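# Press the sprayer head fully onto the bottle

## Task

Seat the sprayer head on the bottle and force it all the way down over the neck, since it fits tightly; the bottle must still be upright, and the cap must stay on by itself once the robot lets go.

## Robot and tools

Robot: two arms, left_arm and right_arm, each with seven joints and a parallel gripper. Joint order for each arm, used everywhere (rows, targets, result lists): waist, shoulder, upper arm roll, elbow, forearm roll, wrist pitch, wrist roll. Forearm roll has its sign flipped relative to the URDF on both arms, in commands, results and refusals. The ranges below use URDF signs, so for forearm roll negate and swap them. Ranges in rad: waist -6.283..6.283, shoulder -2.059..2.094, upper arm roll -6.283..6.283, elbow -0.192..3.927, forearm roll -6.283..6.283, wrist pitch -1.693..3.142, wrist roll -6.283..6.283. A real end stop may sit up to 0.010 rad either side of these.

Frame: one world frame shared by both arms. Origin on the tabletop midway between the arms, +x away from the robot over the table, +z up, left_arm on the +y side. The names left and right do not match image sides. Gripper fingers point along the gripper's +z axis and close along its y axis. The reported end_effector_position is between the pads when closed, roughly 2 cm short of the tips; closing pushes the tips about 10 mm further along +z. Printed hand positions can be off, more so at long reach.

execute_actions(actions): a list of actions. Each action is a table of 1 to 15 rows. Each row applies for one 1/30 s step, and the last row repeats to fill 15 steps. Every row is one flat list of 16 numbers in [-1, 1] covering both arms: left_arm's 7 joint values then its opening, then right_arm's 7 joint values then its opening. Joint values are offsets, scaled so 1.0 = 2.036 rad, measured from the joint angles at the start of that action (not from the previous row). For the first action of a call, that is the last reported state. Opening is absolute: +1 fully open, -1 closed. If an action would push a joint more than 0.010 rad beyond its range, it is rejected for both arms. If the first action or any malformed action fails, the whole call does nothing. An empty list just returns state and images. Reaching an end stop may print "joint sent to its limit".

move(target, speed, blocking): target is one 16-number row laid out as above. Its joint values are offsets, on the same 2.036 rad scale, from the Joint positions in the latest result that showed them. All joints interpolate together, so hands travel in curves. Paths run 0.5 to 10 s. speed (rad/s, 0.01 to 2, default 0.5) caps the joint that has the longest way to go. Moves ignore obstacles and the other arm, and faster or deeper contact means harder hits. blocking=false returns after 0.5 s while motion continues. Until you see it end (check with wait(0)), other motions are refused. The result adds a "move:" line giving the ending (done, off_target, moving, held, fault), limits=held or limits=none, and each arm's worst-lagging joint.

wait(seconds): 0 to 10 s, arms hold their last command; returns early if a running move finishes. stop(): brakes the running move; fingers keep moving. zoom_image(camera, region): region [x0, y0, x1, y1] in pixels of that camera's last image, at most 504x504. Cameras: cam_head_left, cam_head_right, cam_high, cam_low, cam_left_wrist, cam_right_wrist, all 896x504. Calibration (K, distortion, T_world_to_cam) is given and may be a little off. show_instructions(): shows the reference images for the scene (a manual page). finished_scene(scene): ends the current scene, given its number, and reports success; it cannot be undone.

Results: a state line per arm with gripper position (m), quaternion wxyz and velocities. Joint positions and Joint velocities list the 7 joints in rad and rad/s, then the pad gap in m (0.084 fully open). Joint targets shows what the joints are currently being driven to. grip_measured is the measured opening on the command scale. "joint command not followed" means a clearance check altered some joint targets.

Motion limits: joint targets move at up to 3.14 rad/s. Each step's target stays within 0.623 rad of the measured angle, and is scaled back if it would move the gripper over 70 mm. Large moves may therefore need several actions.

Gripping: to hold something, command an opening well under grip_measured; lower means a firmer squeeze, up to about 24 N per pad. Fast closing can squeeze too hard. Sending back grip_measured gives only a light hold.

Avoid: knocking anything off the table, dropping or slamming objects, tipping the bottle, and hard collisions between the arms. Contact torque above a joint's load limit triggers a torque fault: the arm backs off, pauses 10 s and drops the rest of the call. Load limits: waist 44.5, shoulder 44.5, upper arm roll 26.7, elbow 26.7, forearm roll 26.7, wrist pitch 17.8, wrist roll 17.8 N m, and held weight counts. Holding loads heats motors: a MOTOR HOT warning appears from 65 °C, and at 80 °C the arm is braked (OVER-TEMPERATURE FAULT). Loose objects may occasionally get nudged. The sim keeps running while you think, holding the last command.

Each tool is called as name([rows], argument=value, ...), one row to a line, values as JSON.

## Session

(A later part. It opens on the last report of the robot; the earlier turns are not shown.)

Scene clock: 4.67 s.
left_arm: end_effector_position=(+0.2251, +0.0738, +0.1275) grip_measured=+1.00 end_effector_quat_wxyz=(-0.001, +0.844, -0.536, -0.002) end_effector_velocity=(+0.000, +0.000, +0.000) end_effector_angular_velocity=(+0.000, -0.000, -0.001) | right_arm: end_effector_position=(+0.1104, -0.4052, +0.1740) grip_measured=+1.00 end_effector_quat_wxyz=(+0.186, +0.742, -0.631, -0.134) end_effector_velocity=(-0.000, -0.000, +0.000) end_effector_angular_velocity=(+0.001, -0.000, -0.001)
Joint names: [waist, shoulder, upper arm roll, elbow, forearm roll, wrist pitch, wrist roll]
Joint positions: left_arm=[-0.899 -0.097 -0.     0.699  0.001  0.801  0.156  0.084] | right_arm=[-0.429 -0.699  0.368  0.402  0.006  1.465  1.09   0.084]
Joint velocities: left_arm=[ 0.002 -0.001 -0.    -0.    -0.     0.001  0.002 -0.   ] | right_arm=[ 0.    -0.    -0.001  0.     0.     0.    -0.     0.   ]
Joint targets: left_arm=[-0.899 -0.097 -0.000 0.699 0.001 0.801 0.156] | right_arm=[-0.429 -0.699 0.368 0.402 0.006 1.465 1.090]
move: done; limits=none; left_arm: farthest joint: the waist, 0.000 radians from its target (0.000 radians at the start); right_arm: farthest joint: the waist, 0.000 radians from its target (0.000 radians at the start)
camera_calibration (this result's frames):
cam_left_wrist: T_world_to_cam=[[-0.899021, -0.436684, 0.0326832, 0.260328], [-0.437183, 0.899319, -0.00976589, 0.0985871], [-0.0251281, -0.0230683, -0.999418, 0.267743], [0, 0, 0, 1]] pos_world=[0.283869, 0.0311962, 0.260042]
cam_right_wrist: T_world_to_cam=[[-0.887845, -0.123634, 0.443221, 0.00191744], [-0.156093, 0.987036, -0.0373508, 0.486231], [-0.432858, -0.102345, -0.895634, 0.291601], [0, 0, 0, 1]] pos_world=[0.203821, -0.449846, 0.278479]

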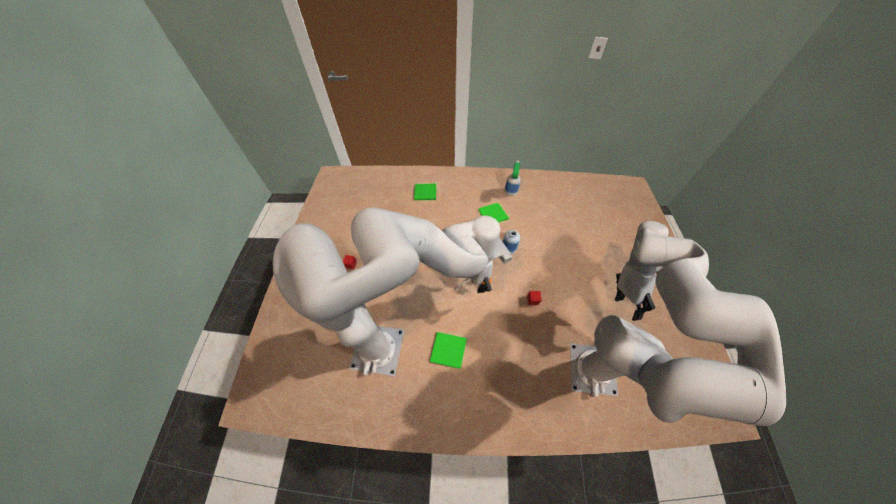

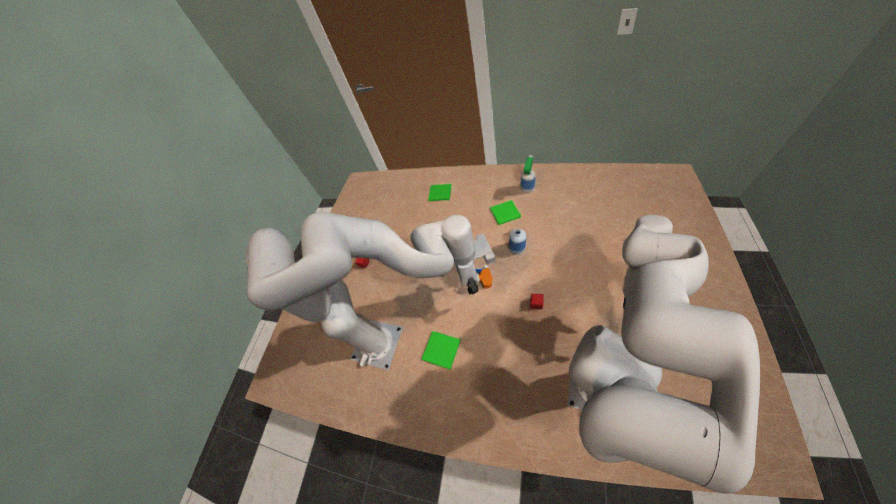

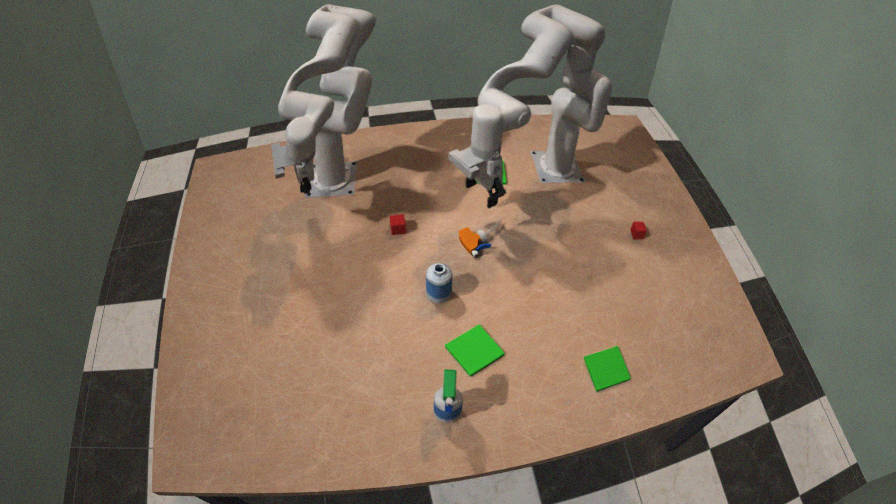

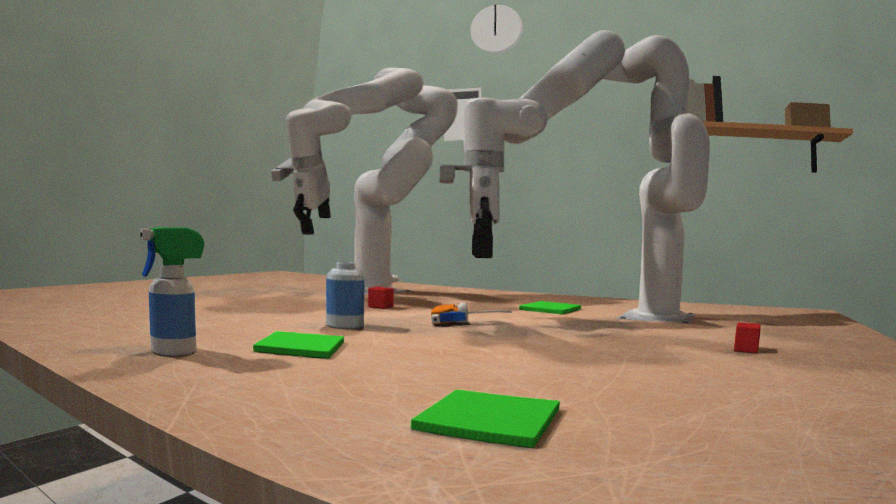

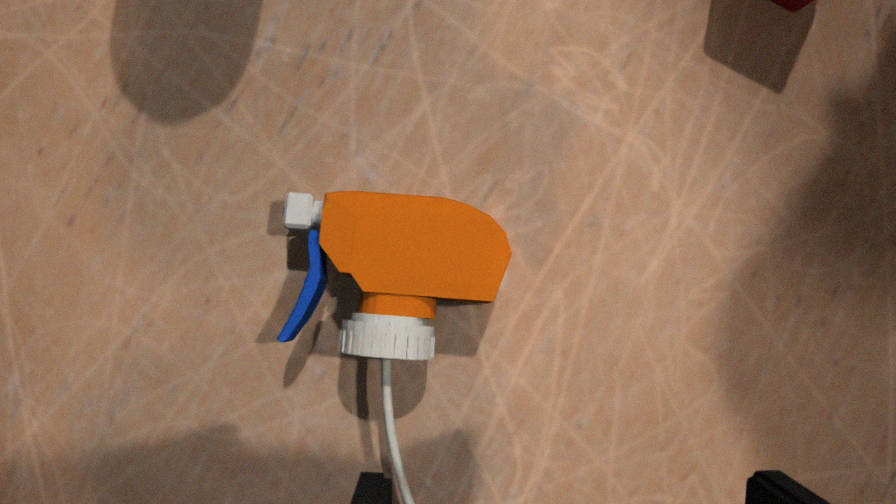

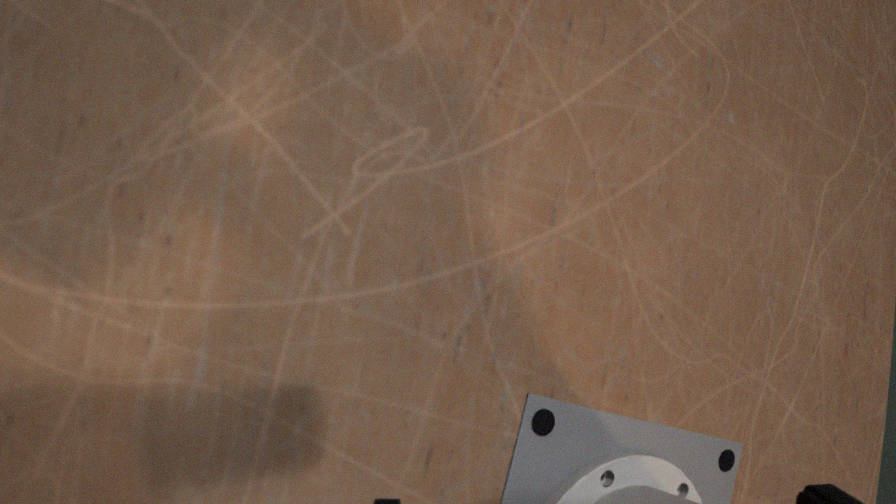

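move(target=[0.049,0.1083,0,0.0476,0,-0.0634,0.088,0.05,0,0,0,0,0,0,0,1])

move(target=[0,0.0646,0,-0.0103,0,-0.0747,0,0.05,0,0,0,0,0,0,0,1], speed=0.1)

move(target=[0,0,0,0,0,0,0,-0.7,0,0,0,0,0,0,0,1])

move(target=[0,-0.2,0,0.0805,0,0.197,-0.1645,-0.7,0,0,0,0,0,0,0,1])

move(target=[0,0,0,0,-0.9,0,-0.9,-0.7,0,0,0,0,0,0,0,1], speed=1)

move(target=[0.0486,0.2025,0,0,-0.643,0,-0.643,-0.7,0,0,0,0,0,0,0,1], speed=0.8)

zoom_image(camera="cam_low", region=[270,150,430,290])

zoom_image(camera="cam_high", region=[390,200,510,300])

Scene clock: 6.73 s.
left_arm: end_effector_position=(+0.2827, +0.0662, +0.0803) grip_measured=+0.04 end_effector_quat_wxyz=(+0.000, +0.822, -0.569, +0.000) end_effector_velocity=(+0.001, +0.001, -0.002) end_effector_angular_velocity=(+0.001, +0.001, +0.003) | right_arm: end_effector_position=(+0.1104, -0.4052, +0.1740) grip_measured=+1.00 end_effector_quat_wxyz=(+0.186, +0.742, -0.631, -0.134) end_effector_velocity=(-0.000, +0.000, -0.000) end_effector_angular_velocity=(-0.000, +0.000, +0.001)
Joint names: [waist, shoulder, upper arm roll, elbow, forearm roll, wrist pitch, wrist roll]
Joint positions: left_arm=[-0.799  0.123 -0.001  0.796  0.001  0.672  0.335  0.046] | right_arm=[-0.429 -0.699  0.368  0.402  0.006  1.465  1.09   0.084]
Joint velocities: left_arm=[ 0.003  0.005  0.001  0.001 -0.    -0.002  0.002  0.   ] | right_arm=[ 0.001 -0.     0.    -0.     0.     0.     0.    -0.   ]
Joint targets: left_arm=[-0.799 0.124 -0.000 0.796 0.001 0.672 0.335] | right_arm=[-0.429 -0.699 0.368 0.402 0.006 1.465 1.090]
move: done; limits=none; left_arm: farthest joint: the upper arm roll, 0.001 radians from its target (0.000 radians at the start); right_arm: farthest joint: the waist, 0.000 radians from its target (0.000 radians at the start)
camera_calibration (this result's frames):
cam_left_wrist: T_world_to_cam=[[-0.931012, -0.363605, 0.0317336, 0.314605], [-0.364208, 0.931186, -0.0156754, 0.107904], [-0.0238502, -0.0261516, -0.999373, 0.221681], [0, 0, 0, 1]] pos_world=[0.337488, 0.0197107, 0.21325]
cam_right_wrist: T_world_to_cam=[[-0.887845, -0.123634, 0.443221, 0.00191739], [-0.156093, 0.987036, -0.0373507, 0.486231], [-0.432858, -0.102345, -0.895634, 0.291601], [0, 0, 0, 1]] pos_world=[0.203821, -0.449846, 0.278479]

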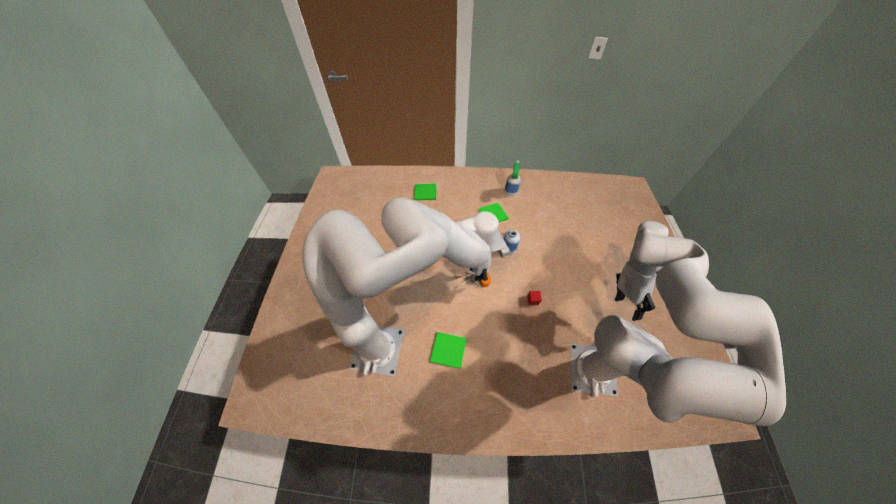

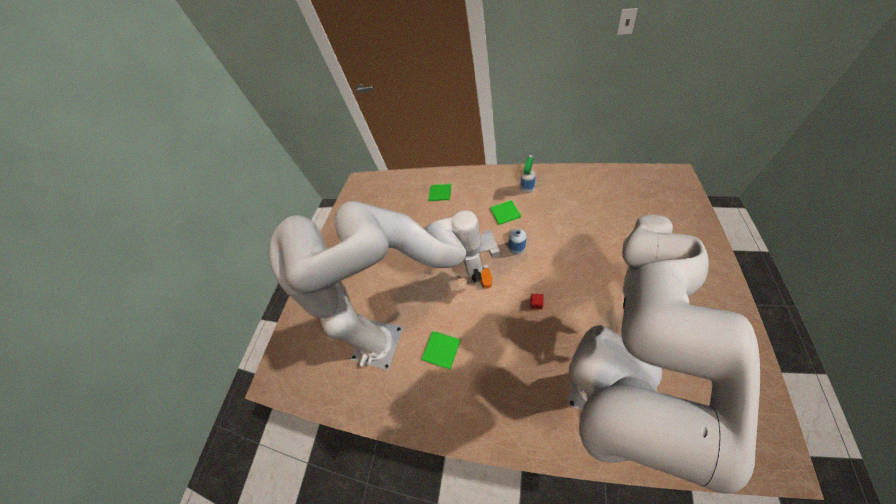

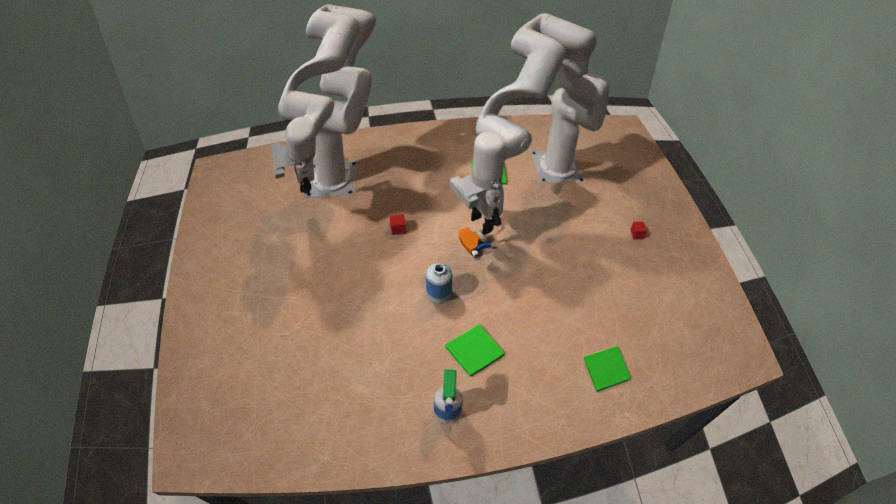

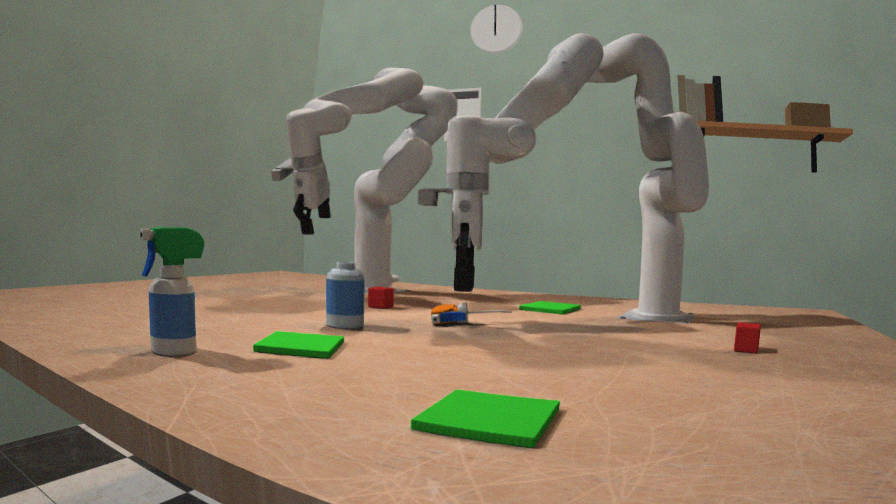

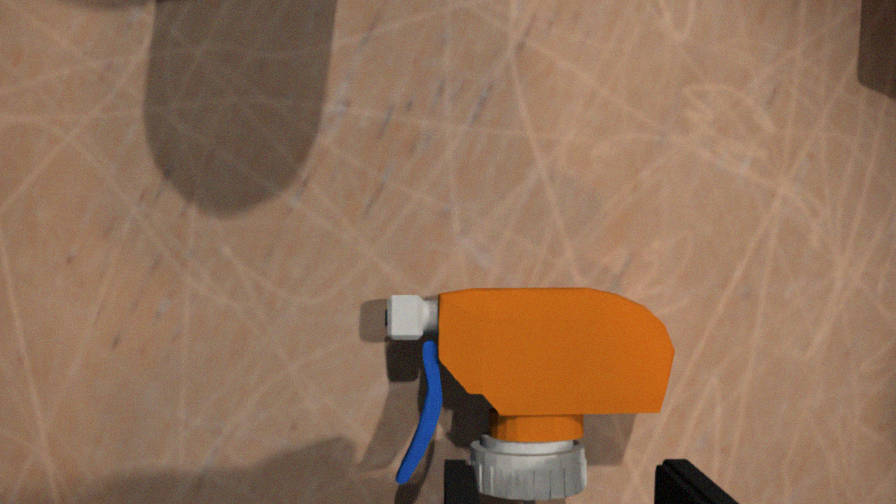

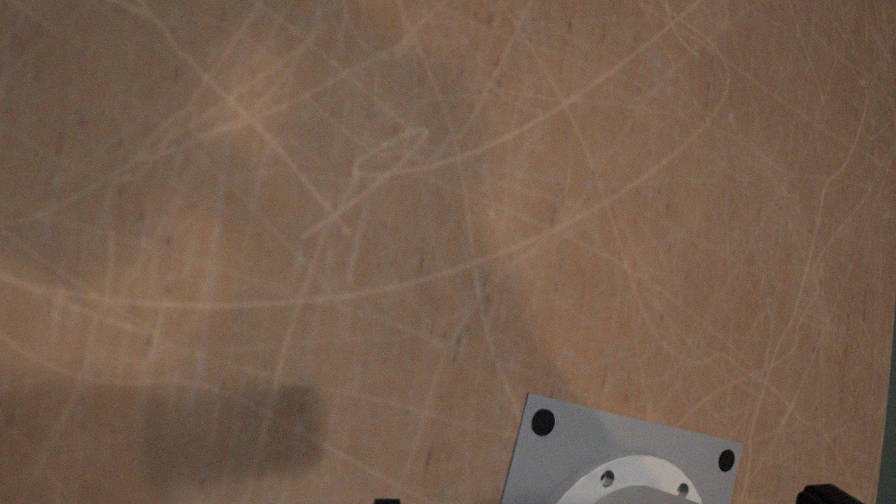

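Scene clock: 8.70 s.
left_arm: end_effector_position=(+0.2827, +0.0662, +0.0273) grip_measured=+0.04 end_effector_quat_wxyz=(+0.000, +0.822, -0.569, +0.000) end_effector_velocity=(+0.000, +0.000, -0.001) end_effector_angular_velocity=(-0.000, -0.000, +0.000) | right_arm: end_effector_position=(+0.1104, -0.4052, +0.1740) grip_measured=+1.00 end_effector_quat_wxyz=(+0.186, +0.742, -0.631, -0.134) end_effector_velocity=(+0.000, -0.000, -0.000) end_effector_angular_velocity=(+0.000, -0.001, -0.001)
Joint names: [waist, shoulder, upper arm roll, elbow, forearm roll, wrist pitch, wrist roll]
Joint positions: left_arm=[-0.799  0.254 -0.001  0.775  0.001  0.52   0.335  0.046] | right_arm=[-0.429 -0.699  0.368  0.402  0.006  1.465  1.09   0.084]
Joint velocities: left_arm=[ 0.     0.001  0.    -0.001 -0.    -0.002  0.     0.   ] | right_arm=[ 0.    -0.    -0.001 -0.     0.    -0.001  0.     0.   ]
Joint targets: left_arm=[-0.799 0.255 -0.001 0.775 0.001 0.520 0.335] | right_arm=[-0.429 -0.699 0.368 0.402 0.006 1.465 1.090]
move: done; limits=none; left_arm: farthest joint: the waist, 0.000 radians from its target (0.000 radians at the start); right_arm: farthest joint: the waist, 0.000 radians from its target (0.000 radians at the start)
camera_calibration (this result's frames):
cam_left_wrist: T_world_to_cam=[[-0.930992, -0.363653, 0.031774, 0.316279], [-0.364254, 0.93117, -0.0155539, 0.107067], [-0.0239308, -0.0260544, -0.999374, 0.168771], [0, 0, 0, 1]] pos_world=[0.337491, 0.0197153, 0.160281]
cam_right_wrist: T_world_to_cam=[[-0.887845, -0.123635, 0.443221, 0.00191727], [-0.156093, 0.987036, -0.0373506, 0.486231], [-0.432858, -0.102345, -0.895634, 0.291601], [0, 0, 0, 1]] pos_world=[0.203821, -0.449846, 0.278479]

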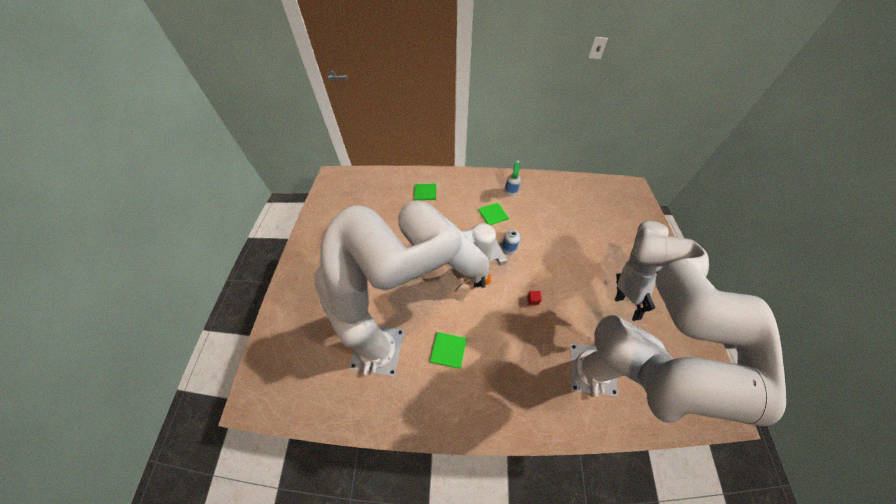

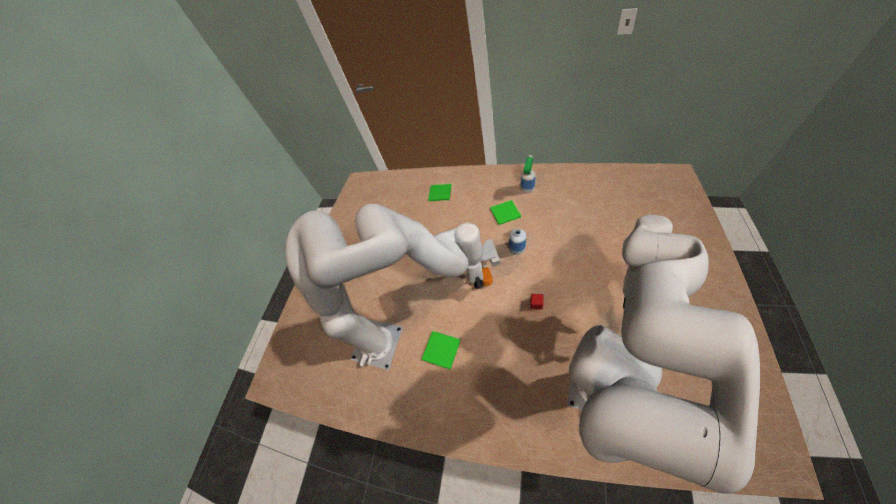

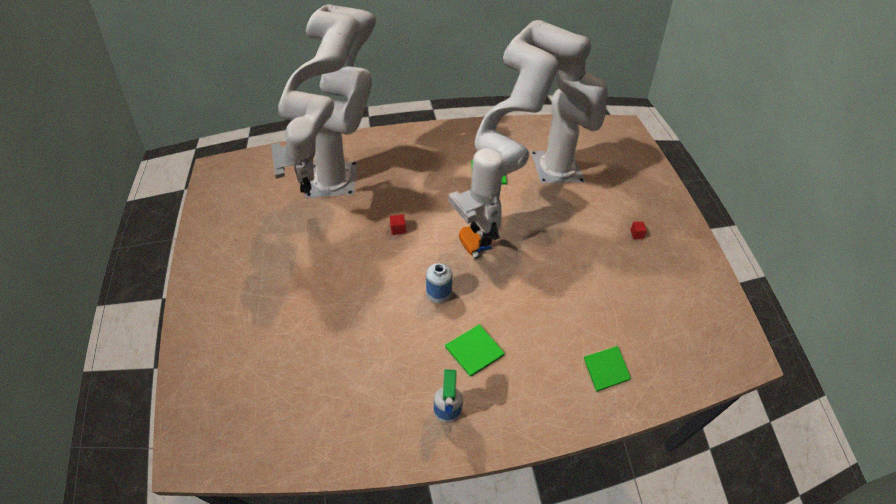

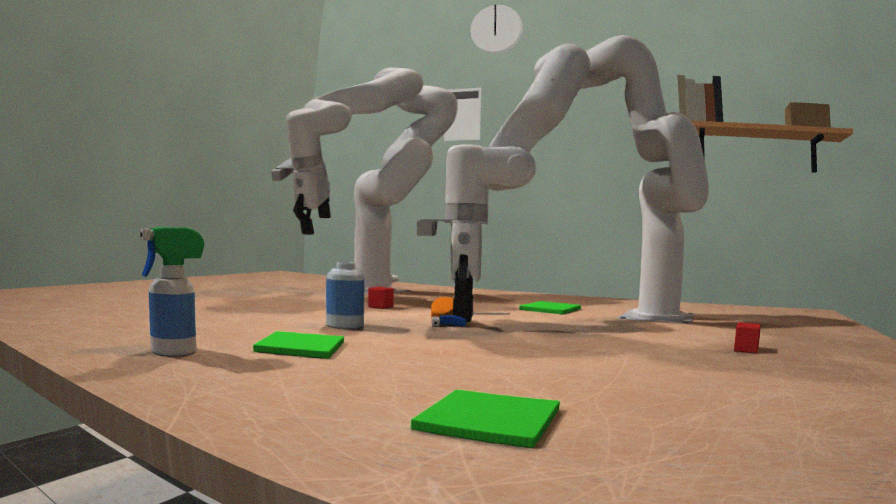

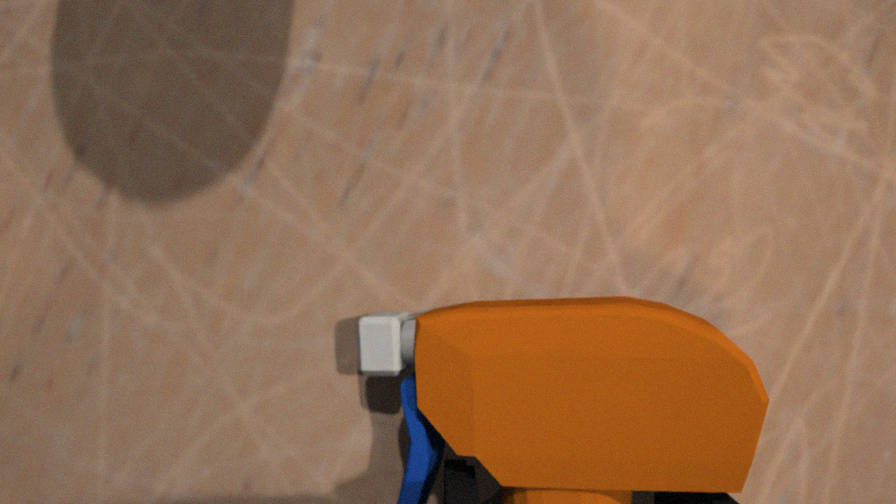

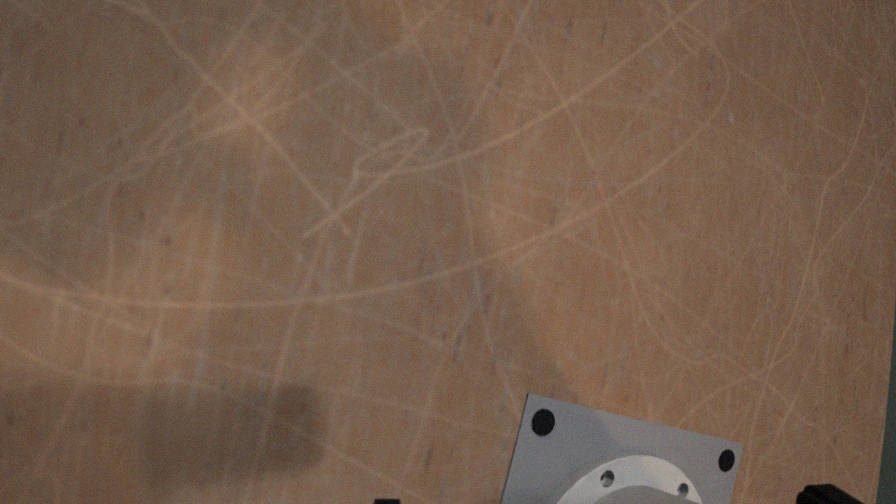

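Scene clock: 9.20 s.
left_arm: end_effector_position=(+0.2827, +0.0661, +0.0274) grip_measured=-0.18 end_effector_quat_wxyz=(+0.000, +0.822, -0.569, +0.000) end_effector_velocity=(+0.000, +0.000, -0.000) end_effector_angular_velocity=(+0.001, +0.001, +0.000) | right_arm: end_effector_position=(+0.1104, -0.4052, +0.1740) grip_measured=+1.00 end_effector_quat_wxyz=(+0.186, +0.742, -0.631, -0.134) end_effector_velocity=(-0.000, +0.000, -0.000) end_effector_angular_velocity=(+0.001, +0.001, -0.001)
Joint names: [waist, shoulder, upper arm roll, elbow, forearm roll, wrist pitch, wrist roll]
Joint positions: left_arm=[-0.799  0.254 -0.001  0.775  0.001  0.52   0.335  0.036] | right_arm=[-0.429 -0.699  0.368  0.402  0.006  1.465  1.09   0.084]
Joint velocities: left_arm=[ 0.001  0.    -0.     0.    -0.001  0.001 -0.     0.   ] | right_arm=[-0.    -0.    -0.001 -0.    -0.     0.001  0.    -0.   ]
Joint targets: left_arm=[-0.799 0.254 -0.001 0.775 0.001 0.520 0.335] | right_arm=[-0.429 -0.699 0.368 0.402 0.006 1.465 1.090]
move: done; limits=none; left_arm: farthest joint: the waist, 0.000 radians from its target (0.000 radians at the start); right_arm: farthest joint: the waist, 0.000 radians from its target (0.000 radians at the start)
camera_calibration (this result's frames):
cam_left_wrist: T_world_to_cam=[[-0.931006, -0.363622, 0.0317171, 0.316289], [-0.364226, 0.931178, -0.0157454, 0.107138], [-0.0238089, -0.0262112, -0.999373, 0.168804], [0, 0, 0, 1]] pos_world=[0.337509, 0.0196703, 0.160353]
cam_right_wrist: T_world_to_cam=[[-0.887845, -0.123635, 0.443221, 0.00191732], [-0.156093, 0.987036, -0.0373506, 0.486231], [-0.432858, -0.102345, -0.895634, 0.291601], [0, 0, 0, 1]] pos_world=[0.203821, -0.449846, 0.278479]

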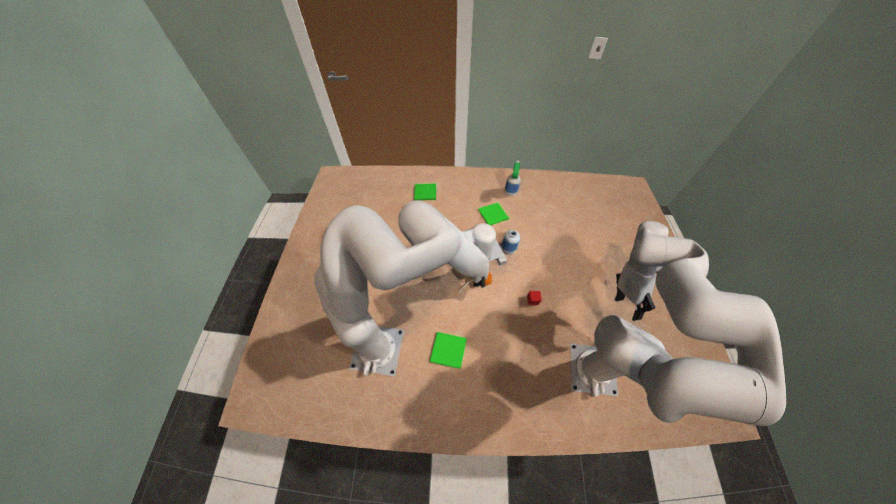

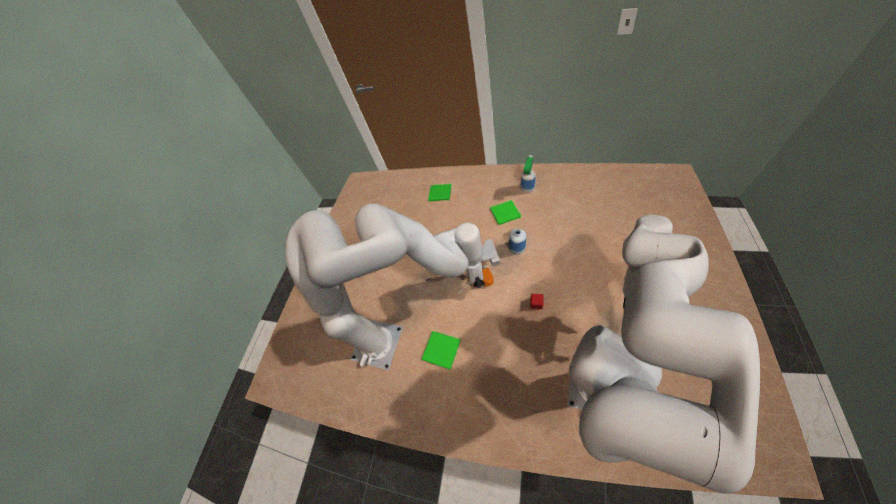

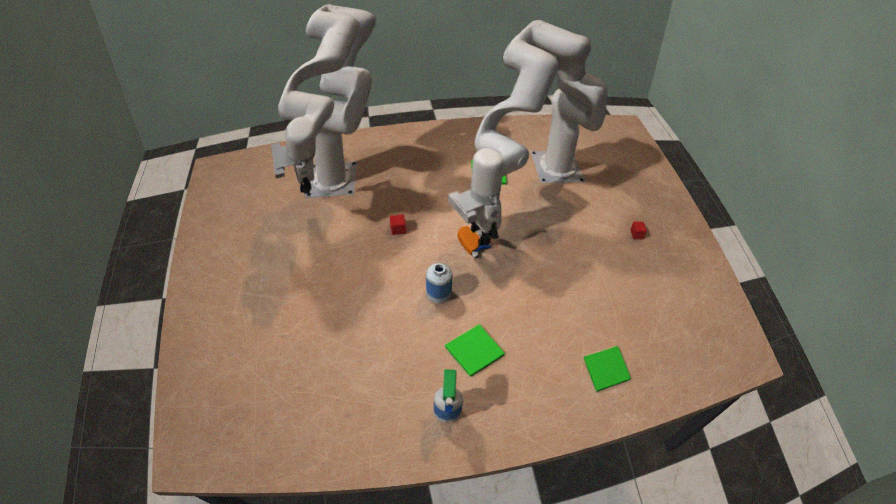

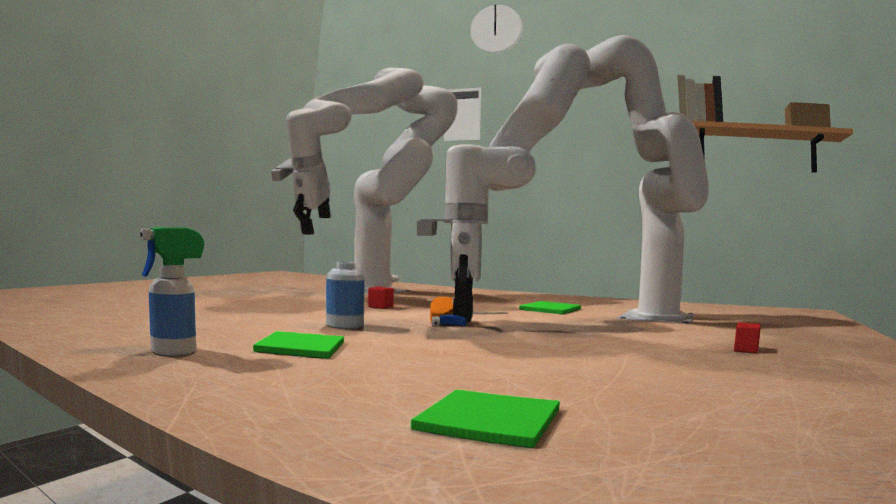

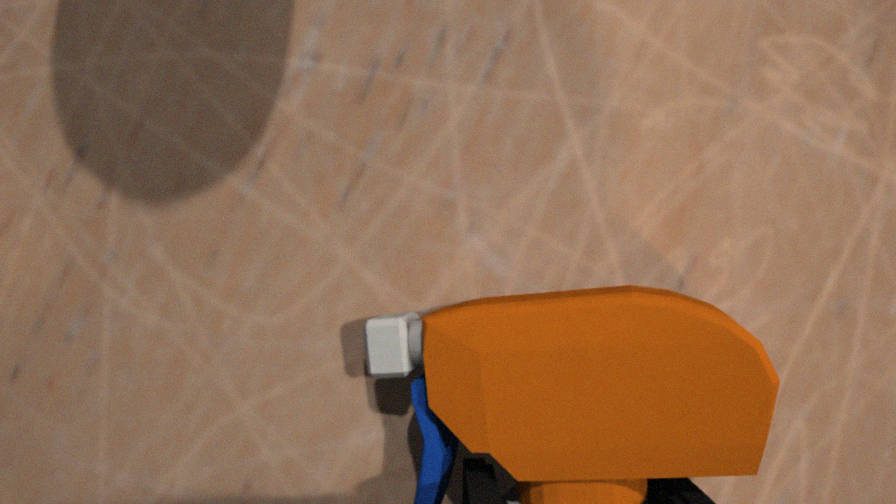

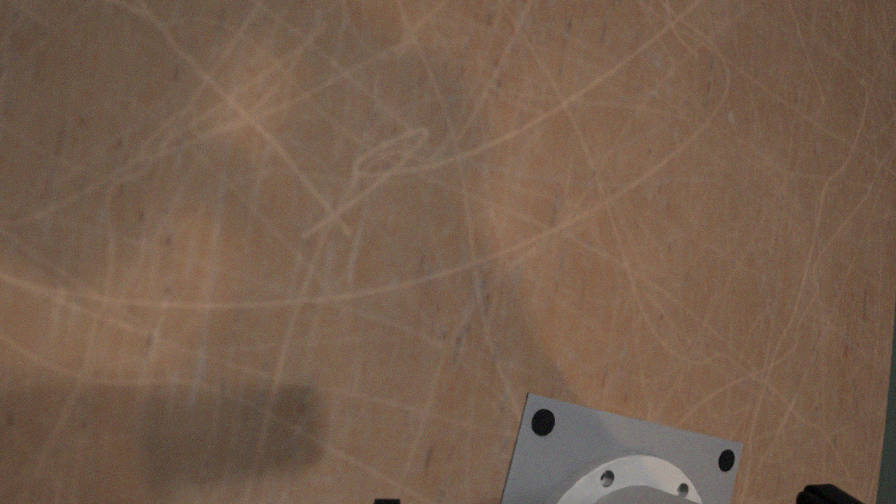

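Scene clock: 10.63 s.
left_arm: end_effector_position=(+0.2994, +0.0460, +0.2400) grip_measured=-0.18 end_effector_quat_wxyz=(+0.036, +0.902, -0.423, +0.077) end_effector_velocity=(+0.001, -0.000, +0.003) end_effector_angular_velocity=(-0.005, -0.004, +0.003) | right_arm: end_effector_position=(+0.1104, -0.4052, +0.1740) grip_measured=+1.00 end_effector_quat_wxyz=(+0.186, +0.742, -0.631, -0.134) end_effector_velocity=(-0.000, +0.000, -0.000) end_effector_angular_velocity=(-0.000, +0.001, +0.001)
Joint names: [waist, shoulder, upper arm roll, elbow, forearm roll, wrist pitch, wrist roll]
Joint positions: left_arm=[-0.799 -0.152 -0.001  0.938  0.001  0.921  0.     0.036] | right_arm=[-0.429 -0.699  0.368  0.402  0.006  1.465  1.09   0.084]
Joint velocities: left_arm=[ 0.001 -0.004 -0.     0.003 -0.001  0.001 -0.002 -0.   ] | right_arm=[ 0.    -0.     0.001 -0.     0.     0.    -0.     0.   ]
Joint targets: left_arm=[-0.799 -0.153 -0.001 0.939 0.001 0.921 0.000] | right_arm=[-0.429 -0.699 0.368 0.402 0.006 1.465 1.090]
move: done; limits=none; left_arm: farthest joint: the shoulder, 0.001 radians from its target (0.407 radians at the start); right_arm: farthest joint: the waist, 0.000 radians from its target (0.000 radians at the start)
camera_calibration (this result's frames):
cam_left_wrist: T_world_to_cam=[[-0.76353, -0.644892, 0.03372, 0.280089], [-0.639017, 0.746979, -0.183518, 0.266295], [0.0931613, -0.161669, -0.982438, 0.348336], [0, 0, 0, 1]] pos_world=[0.351572, 0.0380261, 0.381644]
cam_right_wrist: T_world_to_cam=[[-0.887845, -0.123634, 0.443221, 0.00191738], [-0.156093, 0.987036, -0.0373509, 0.486231], [-0.432858, -0.102346, -0.895634, 0.291601], [0, 0, 0, 1]] pos_world=[0.203821, -0.449846, 0.278479]

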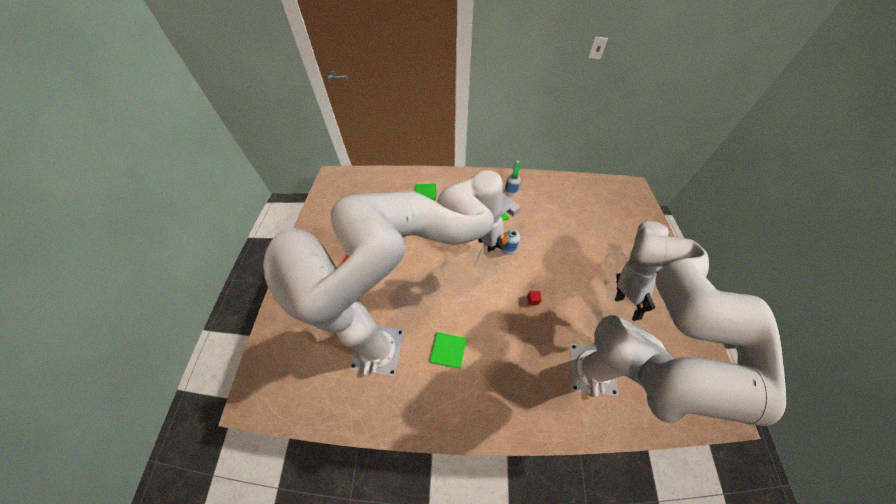

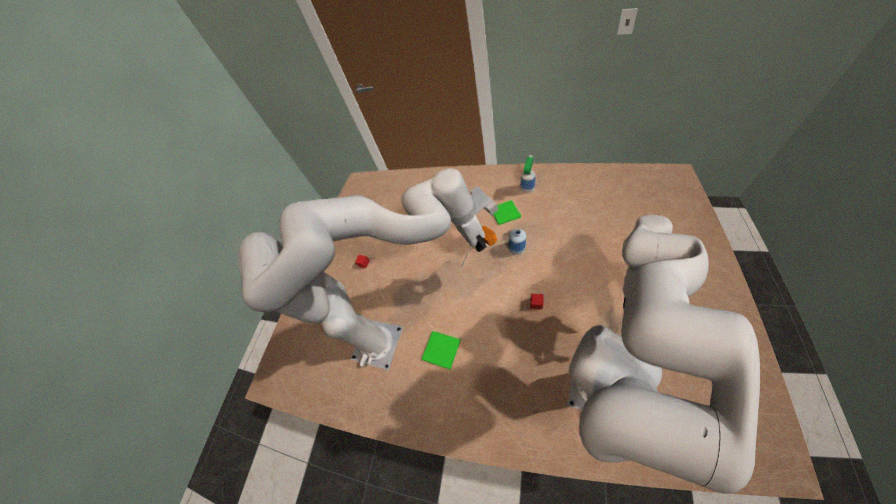

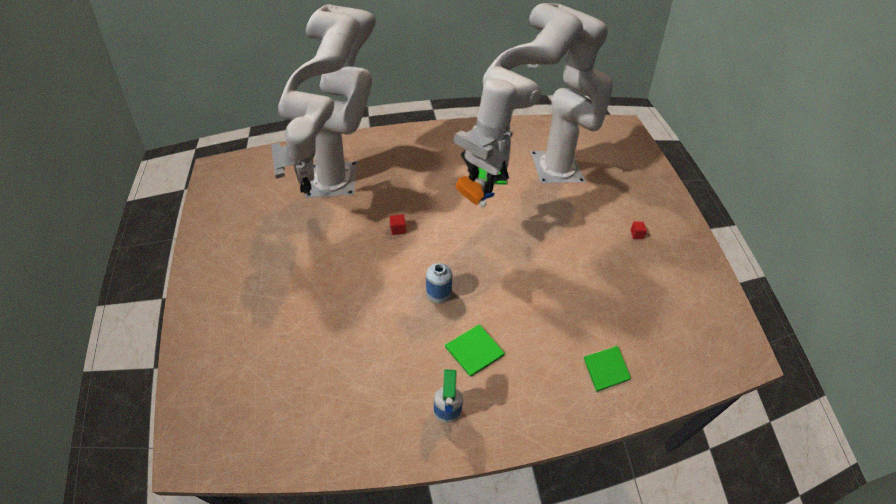

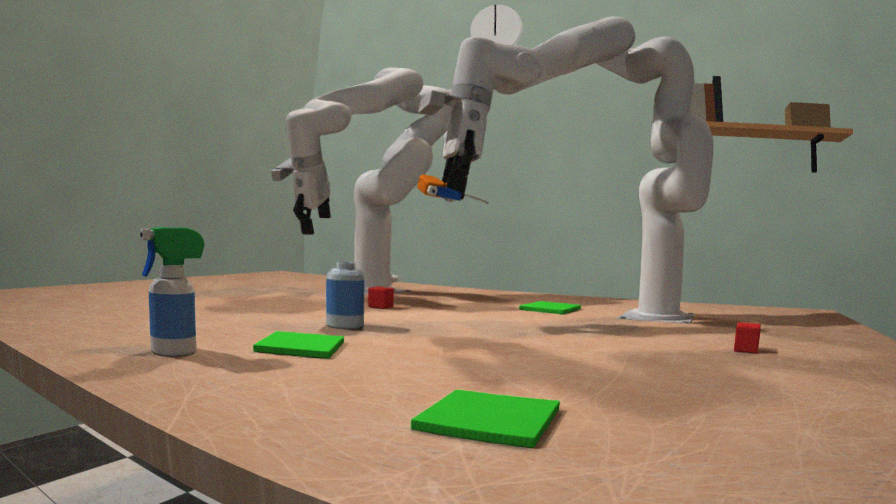

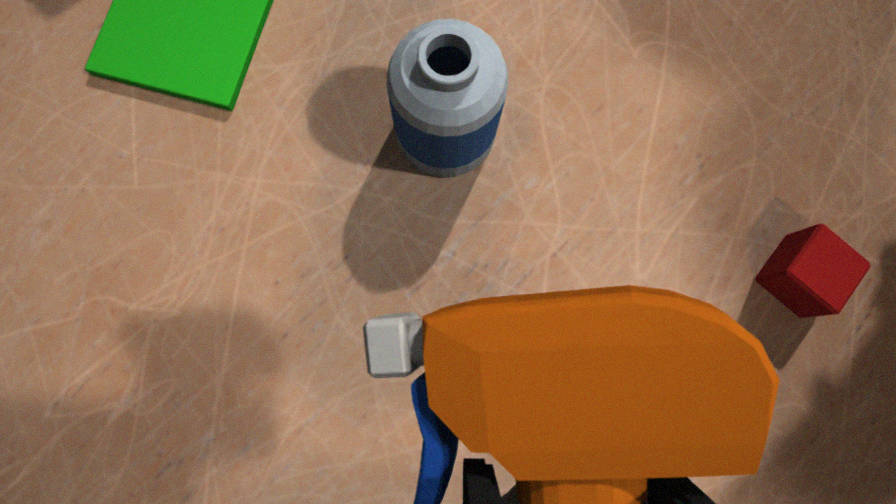

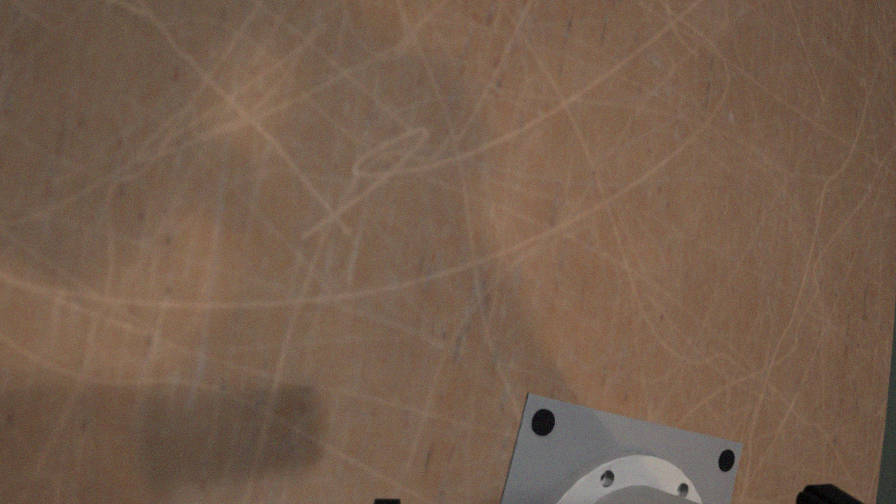

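Scene clock: 13.20 s.
left_arm: end_effector_position=(+0.4713, +0.0725, +0.4120) grip_measured=-0.18 end_effector_quat_wxyz=(-0.093, +0.734, -0.098, +0.665) end_effector_velocity=(+0.000, -0.000, +0.001) end_effector_angular_velocity=(-0.000, -0.002, -0.000) | right_arm: end_effector_position=(+0.1104, -0.4052, +0.1740) grip_measured=+1.00 end_effector_quat_wxyz=(+0.186, +0.742, -0.631, -0.134) end_effector_velocity=(-0.000, -0.000, +0.000) end_effector_angular_velocity=(+0.001, -0.000, -0.001)
Joint names: [waist, shoulder, upper arm roll, elbow, forearm roll, wrist pitch, wrist roll]
Joint positions: left_arm=[-0.799 -0.152 -0.001  0.938 -1.831  0.921 -1.832  0.036] | right_arm=[-0.429 -0.699  0.368  0.402  0.006  1.465  1.09   0.084]
Joint velocities: left_arm=[ 0.    -0.    -0.     0.    -0.003  0.001 -0.002  0.   ] | right_arm=[-0.     0.    -0.001  0.    -0.     0.    -0.     0.   ]
Joint targets: left_arm=[-0.799 -0.152 -0.001 0.938 -1.832 0.921 -1.832] | right_arm=[-0.429 -0.699 0.368 0.402 0.006 1.465 1.090]
move: done; limits=none; left_arm: farthest joint: the waist, 0.000 radians from its target (0.000 radians at the start); right_arm: farthest joint: the waist, 0.000 radians from its target (0.000 radians at the start)
camera_calibration (this result's frames):
cam_left_wrist: T_world_to_cam=[[-0.0503603, -0.966368, -0.252182, 0.227544], [-0.0814254, 0.255635, -0.963338, 0.482014], [0.995406, -0.02798, -0.0915608, -0.296416], [0, 0, 0, 1]] pos_world=[0.345762, 0.0883781, 0.494585]
cam_right_wrist: T_world_to_cam=[[-0.887845, -0.123634, 0.443221, 0.00191757], [-0.156093, 0.987036, -0.0373509, 0.486231], [-0.432857, -0.102345, -0.895634, 0.291601], [0, 0, 0, 1]] pos_world=[0.203821, -0.449846, 0.278479]

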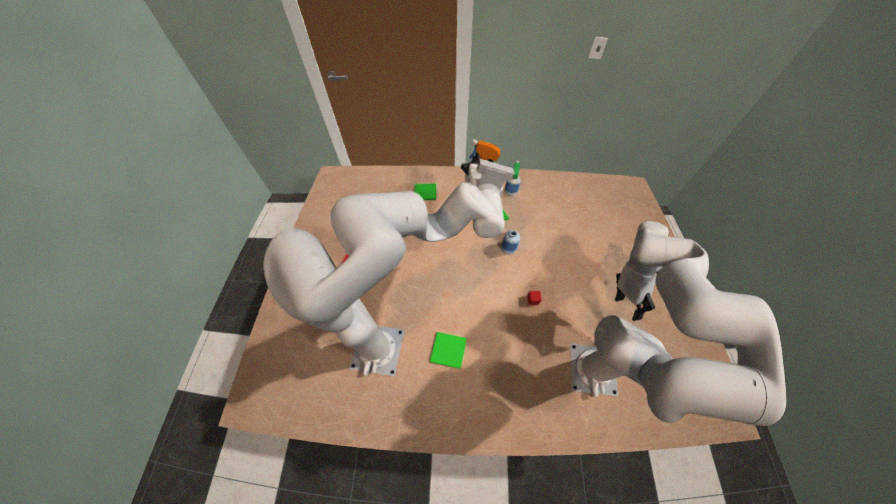

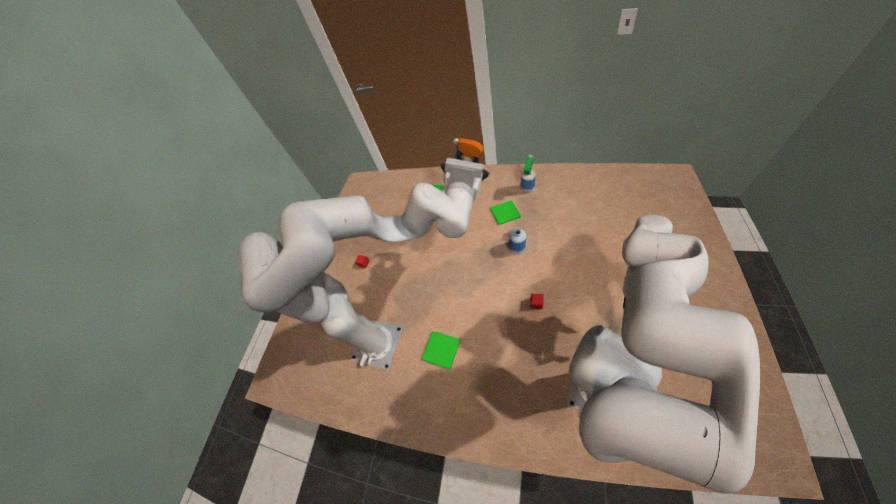

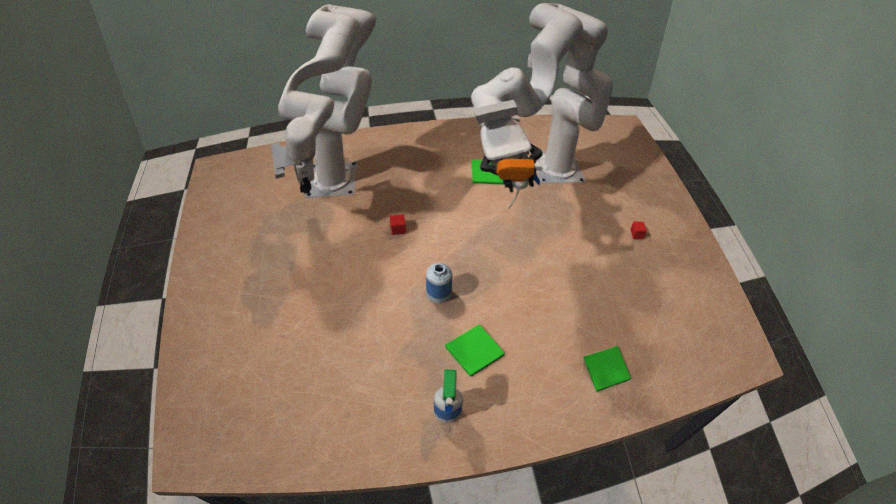

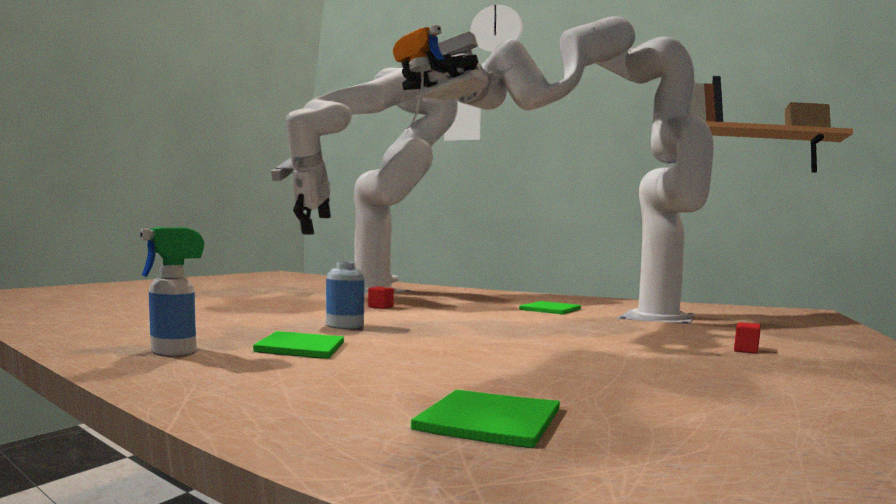

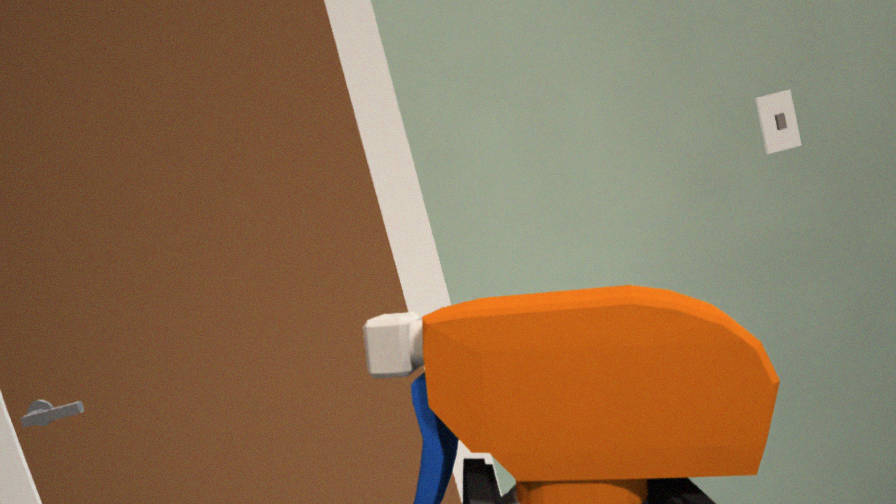

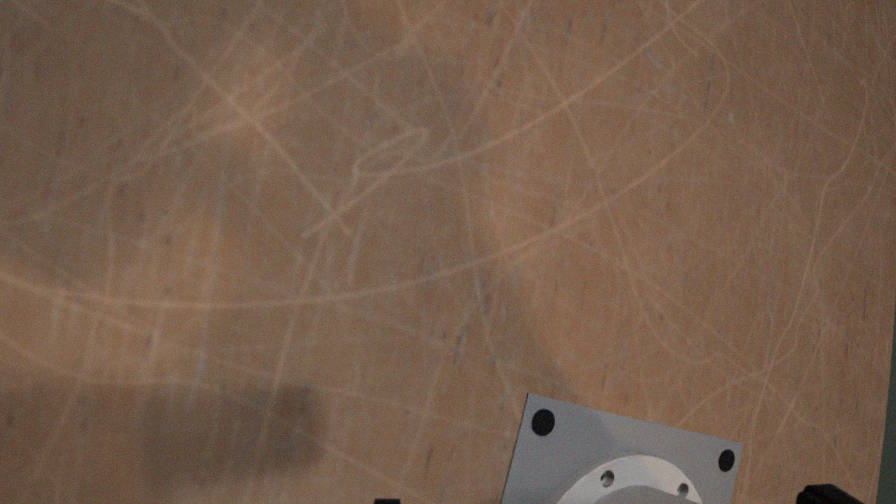

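Scene clock: 15.53 s.
left_arm: end_effector_position=(+0.4691, -0.0564, +0.2499) grip_measured=-0.18 end_effector_quat_wxyz=(+0.272, +0.645, -0.264, +0.664) end_effector_velocity=(+0.000, +0.000, -0.002) end_effector_angular_velocity=(+0.002, +0.002, -0.000) | right_arm: end_effector_position=(+0.1104, -0.4052, +0.1740) grip_measured=+1.00 end_effector_quat_wxyz=(+0.186, +0.742, -0.631, -0.134) end_effector_velocity=(-0.000, -0.000, -0.000) end_effector_angular_velocity=(-0.001, +0.001, +0.001)
Joint names: [waist, shoulder, upper arm roll, elbow, forearm roll, wrist pitch, wrist roll]
Joint positions: left_arm=[-0.7    0.26  -0.001  0.939 -3.14   0.921 -3.14   0.036] | right_arm=[-0.429 -0.699  0.368  0.402  0.006  1.465  1.09   0.084]
Joint velocities: left_arm=[ 0.001  0.002  0.    -0.    -0.002 -0.001 -0.001 -0.   ] | right_arm=[-0.     0.     0.001 -0.     0.001  0.    -0.     0.   ]
Joint targets: left_arm=[-0.700 0.260 -0.001 0.938 -3.140 0.921 -3.141] | right_arm=[-0.429 -0.699 0.368 0.402 0.006 1.465 1.090]
move: done; limits=none; left_arm: farthest joint: the elbow, 0.001 radians from its target (0.000 radians at the start); right_arm: farthest joint: the waist, 0.000 radians from its target (0.000 radians at the start)
camera_calibration (this result's frames):
cam_left_wrist: T_world_to_cam=[[-0.723397, -0.690324, 0.0121957, 0.327287], [0.0213751, -0.0400475, -0.998969, 0.302637], [0.690101, -0.722391, 0.043726, -0.242383], [0, 0, 0, 1]] pos_world=[0.397558, 0.0629588, 0.308932]
cam_right_wrist: T_world_to_cam=[[-0.887846, -0.123634, 0.443221, 0.00191768], [-0.156092, 0.987036, -0.037351, 0.486231], [-0.432857, -0.102345, -0.895634, 0.291601], [0, 0, 0, 1]] pos_world=[0.203821, -0.449846, 0.278479]

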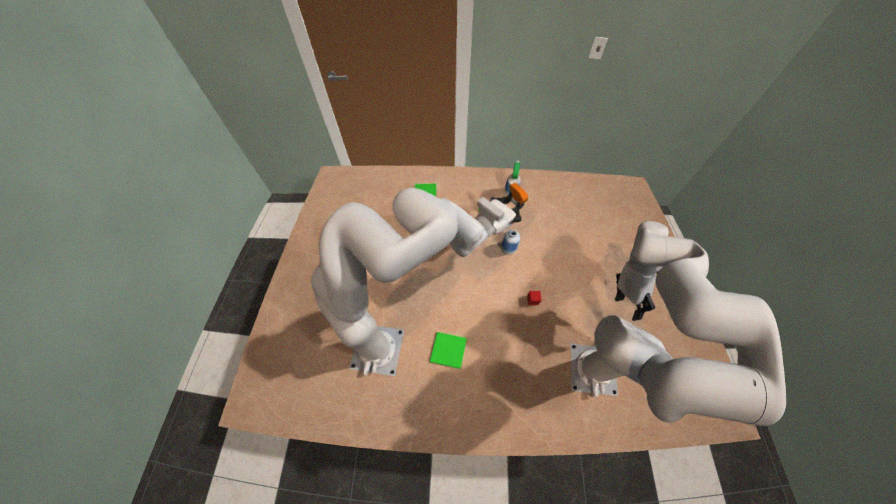

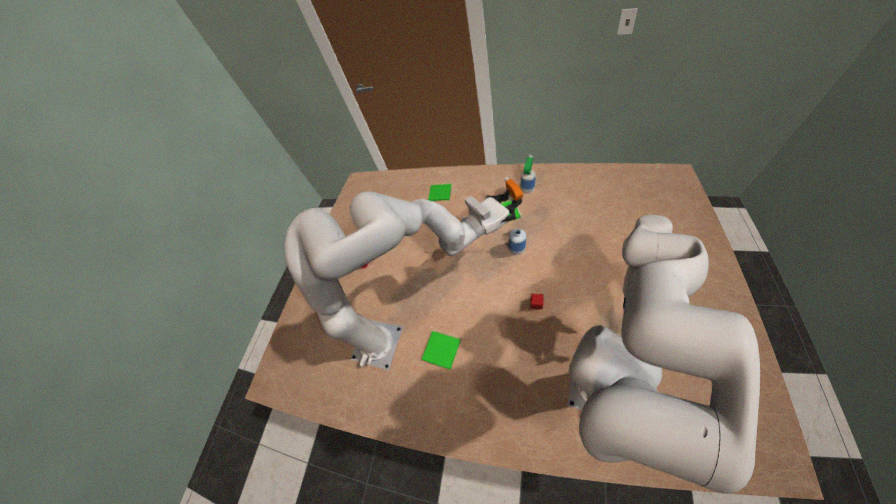

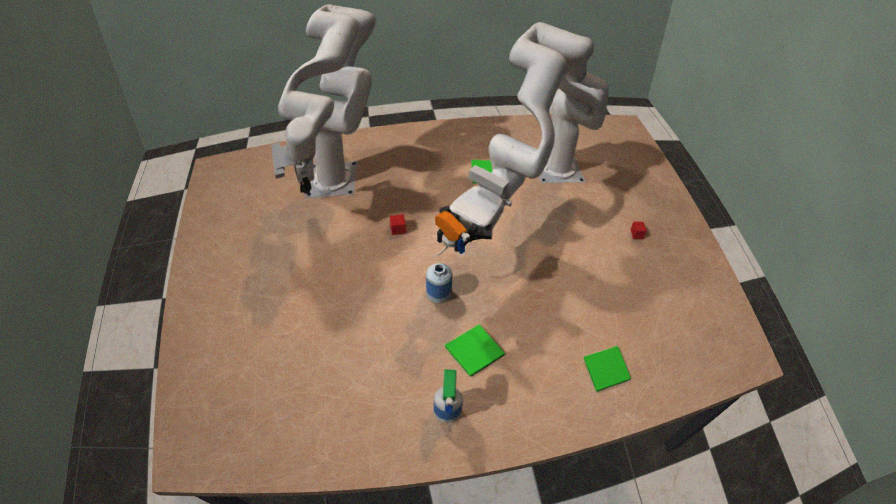

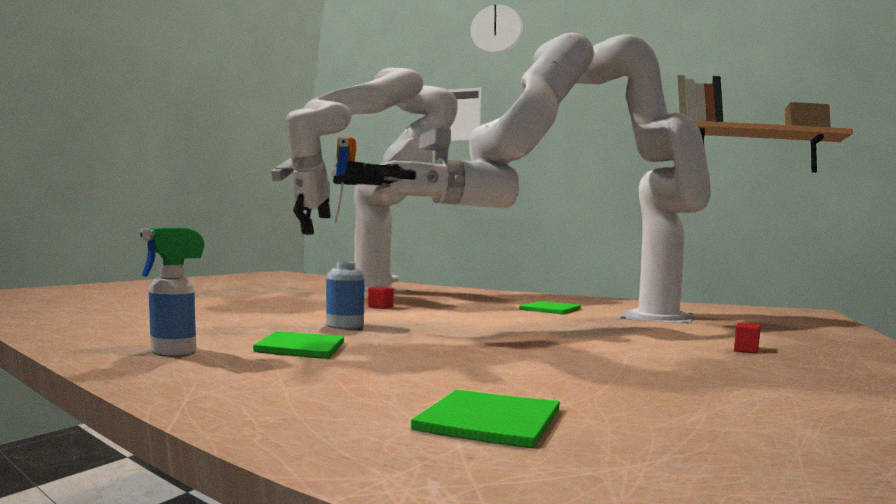

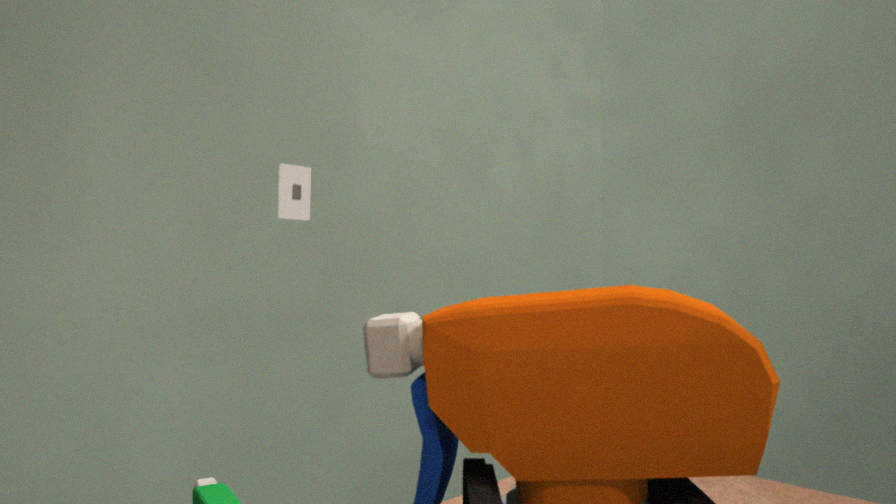

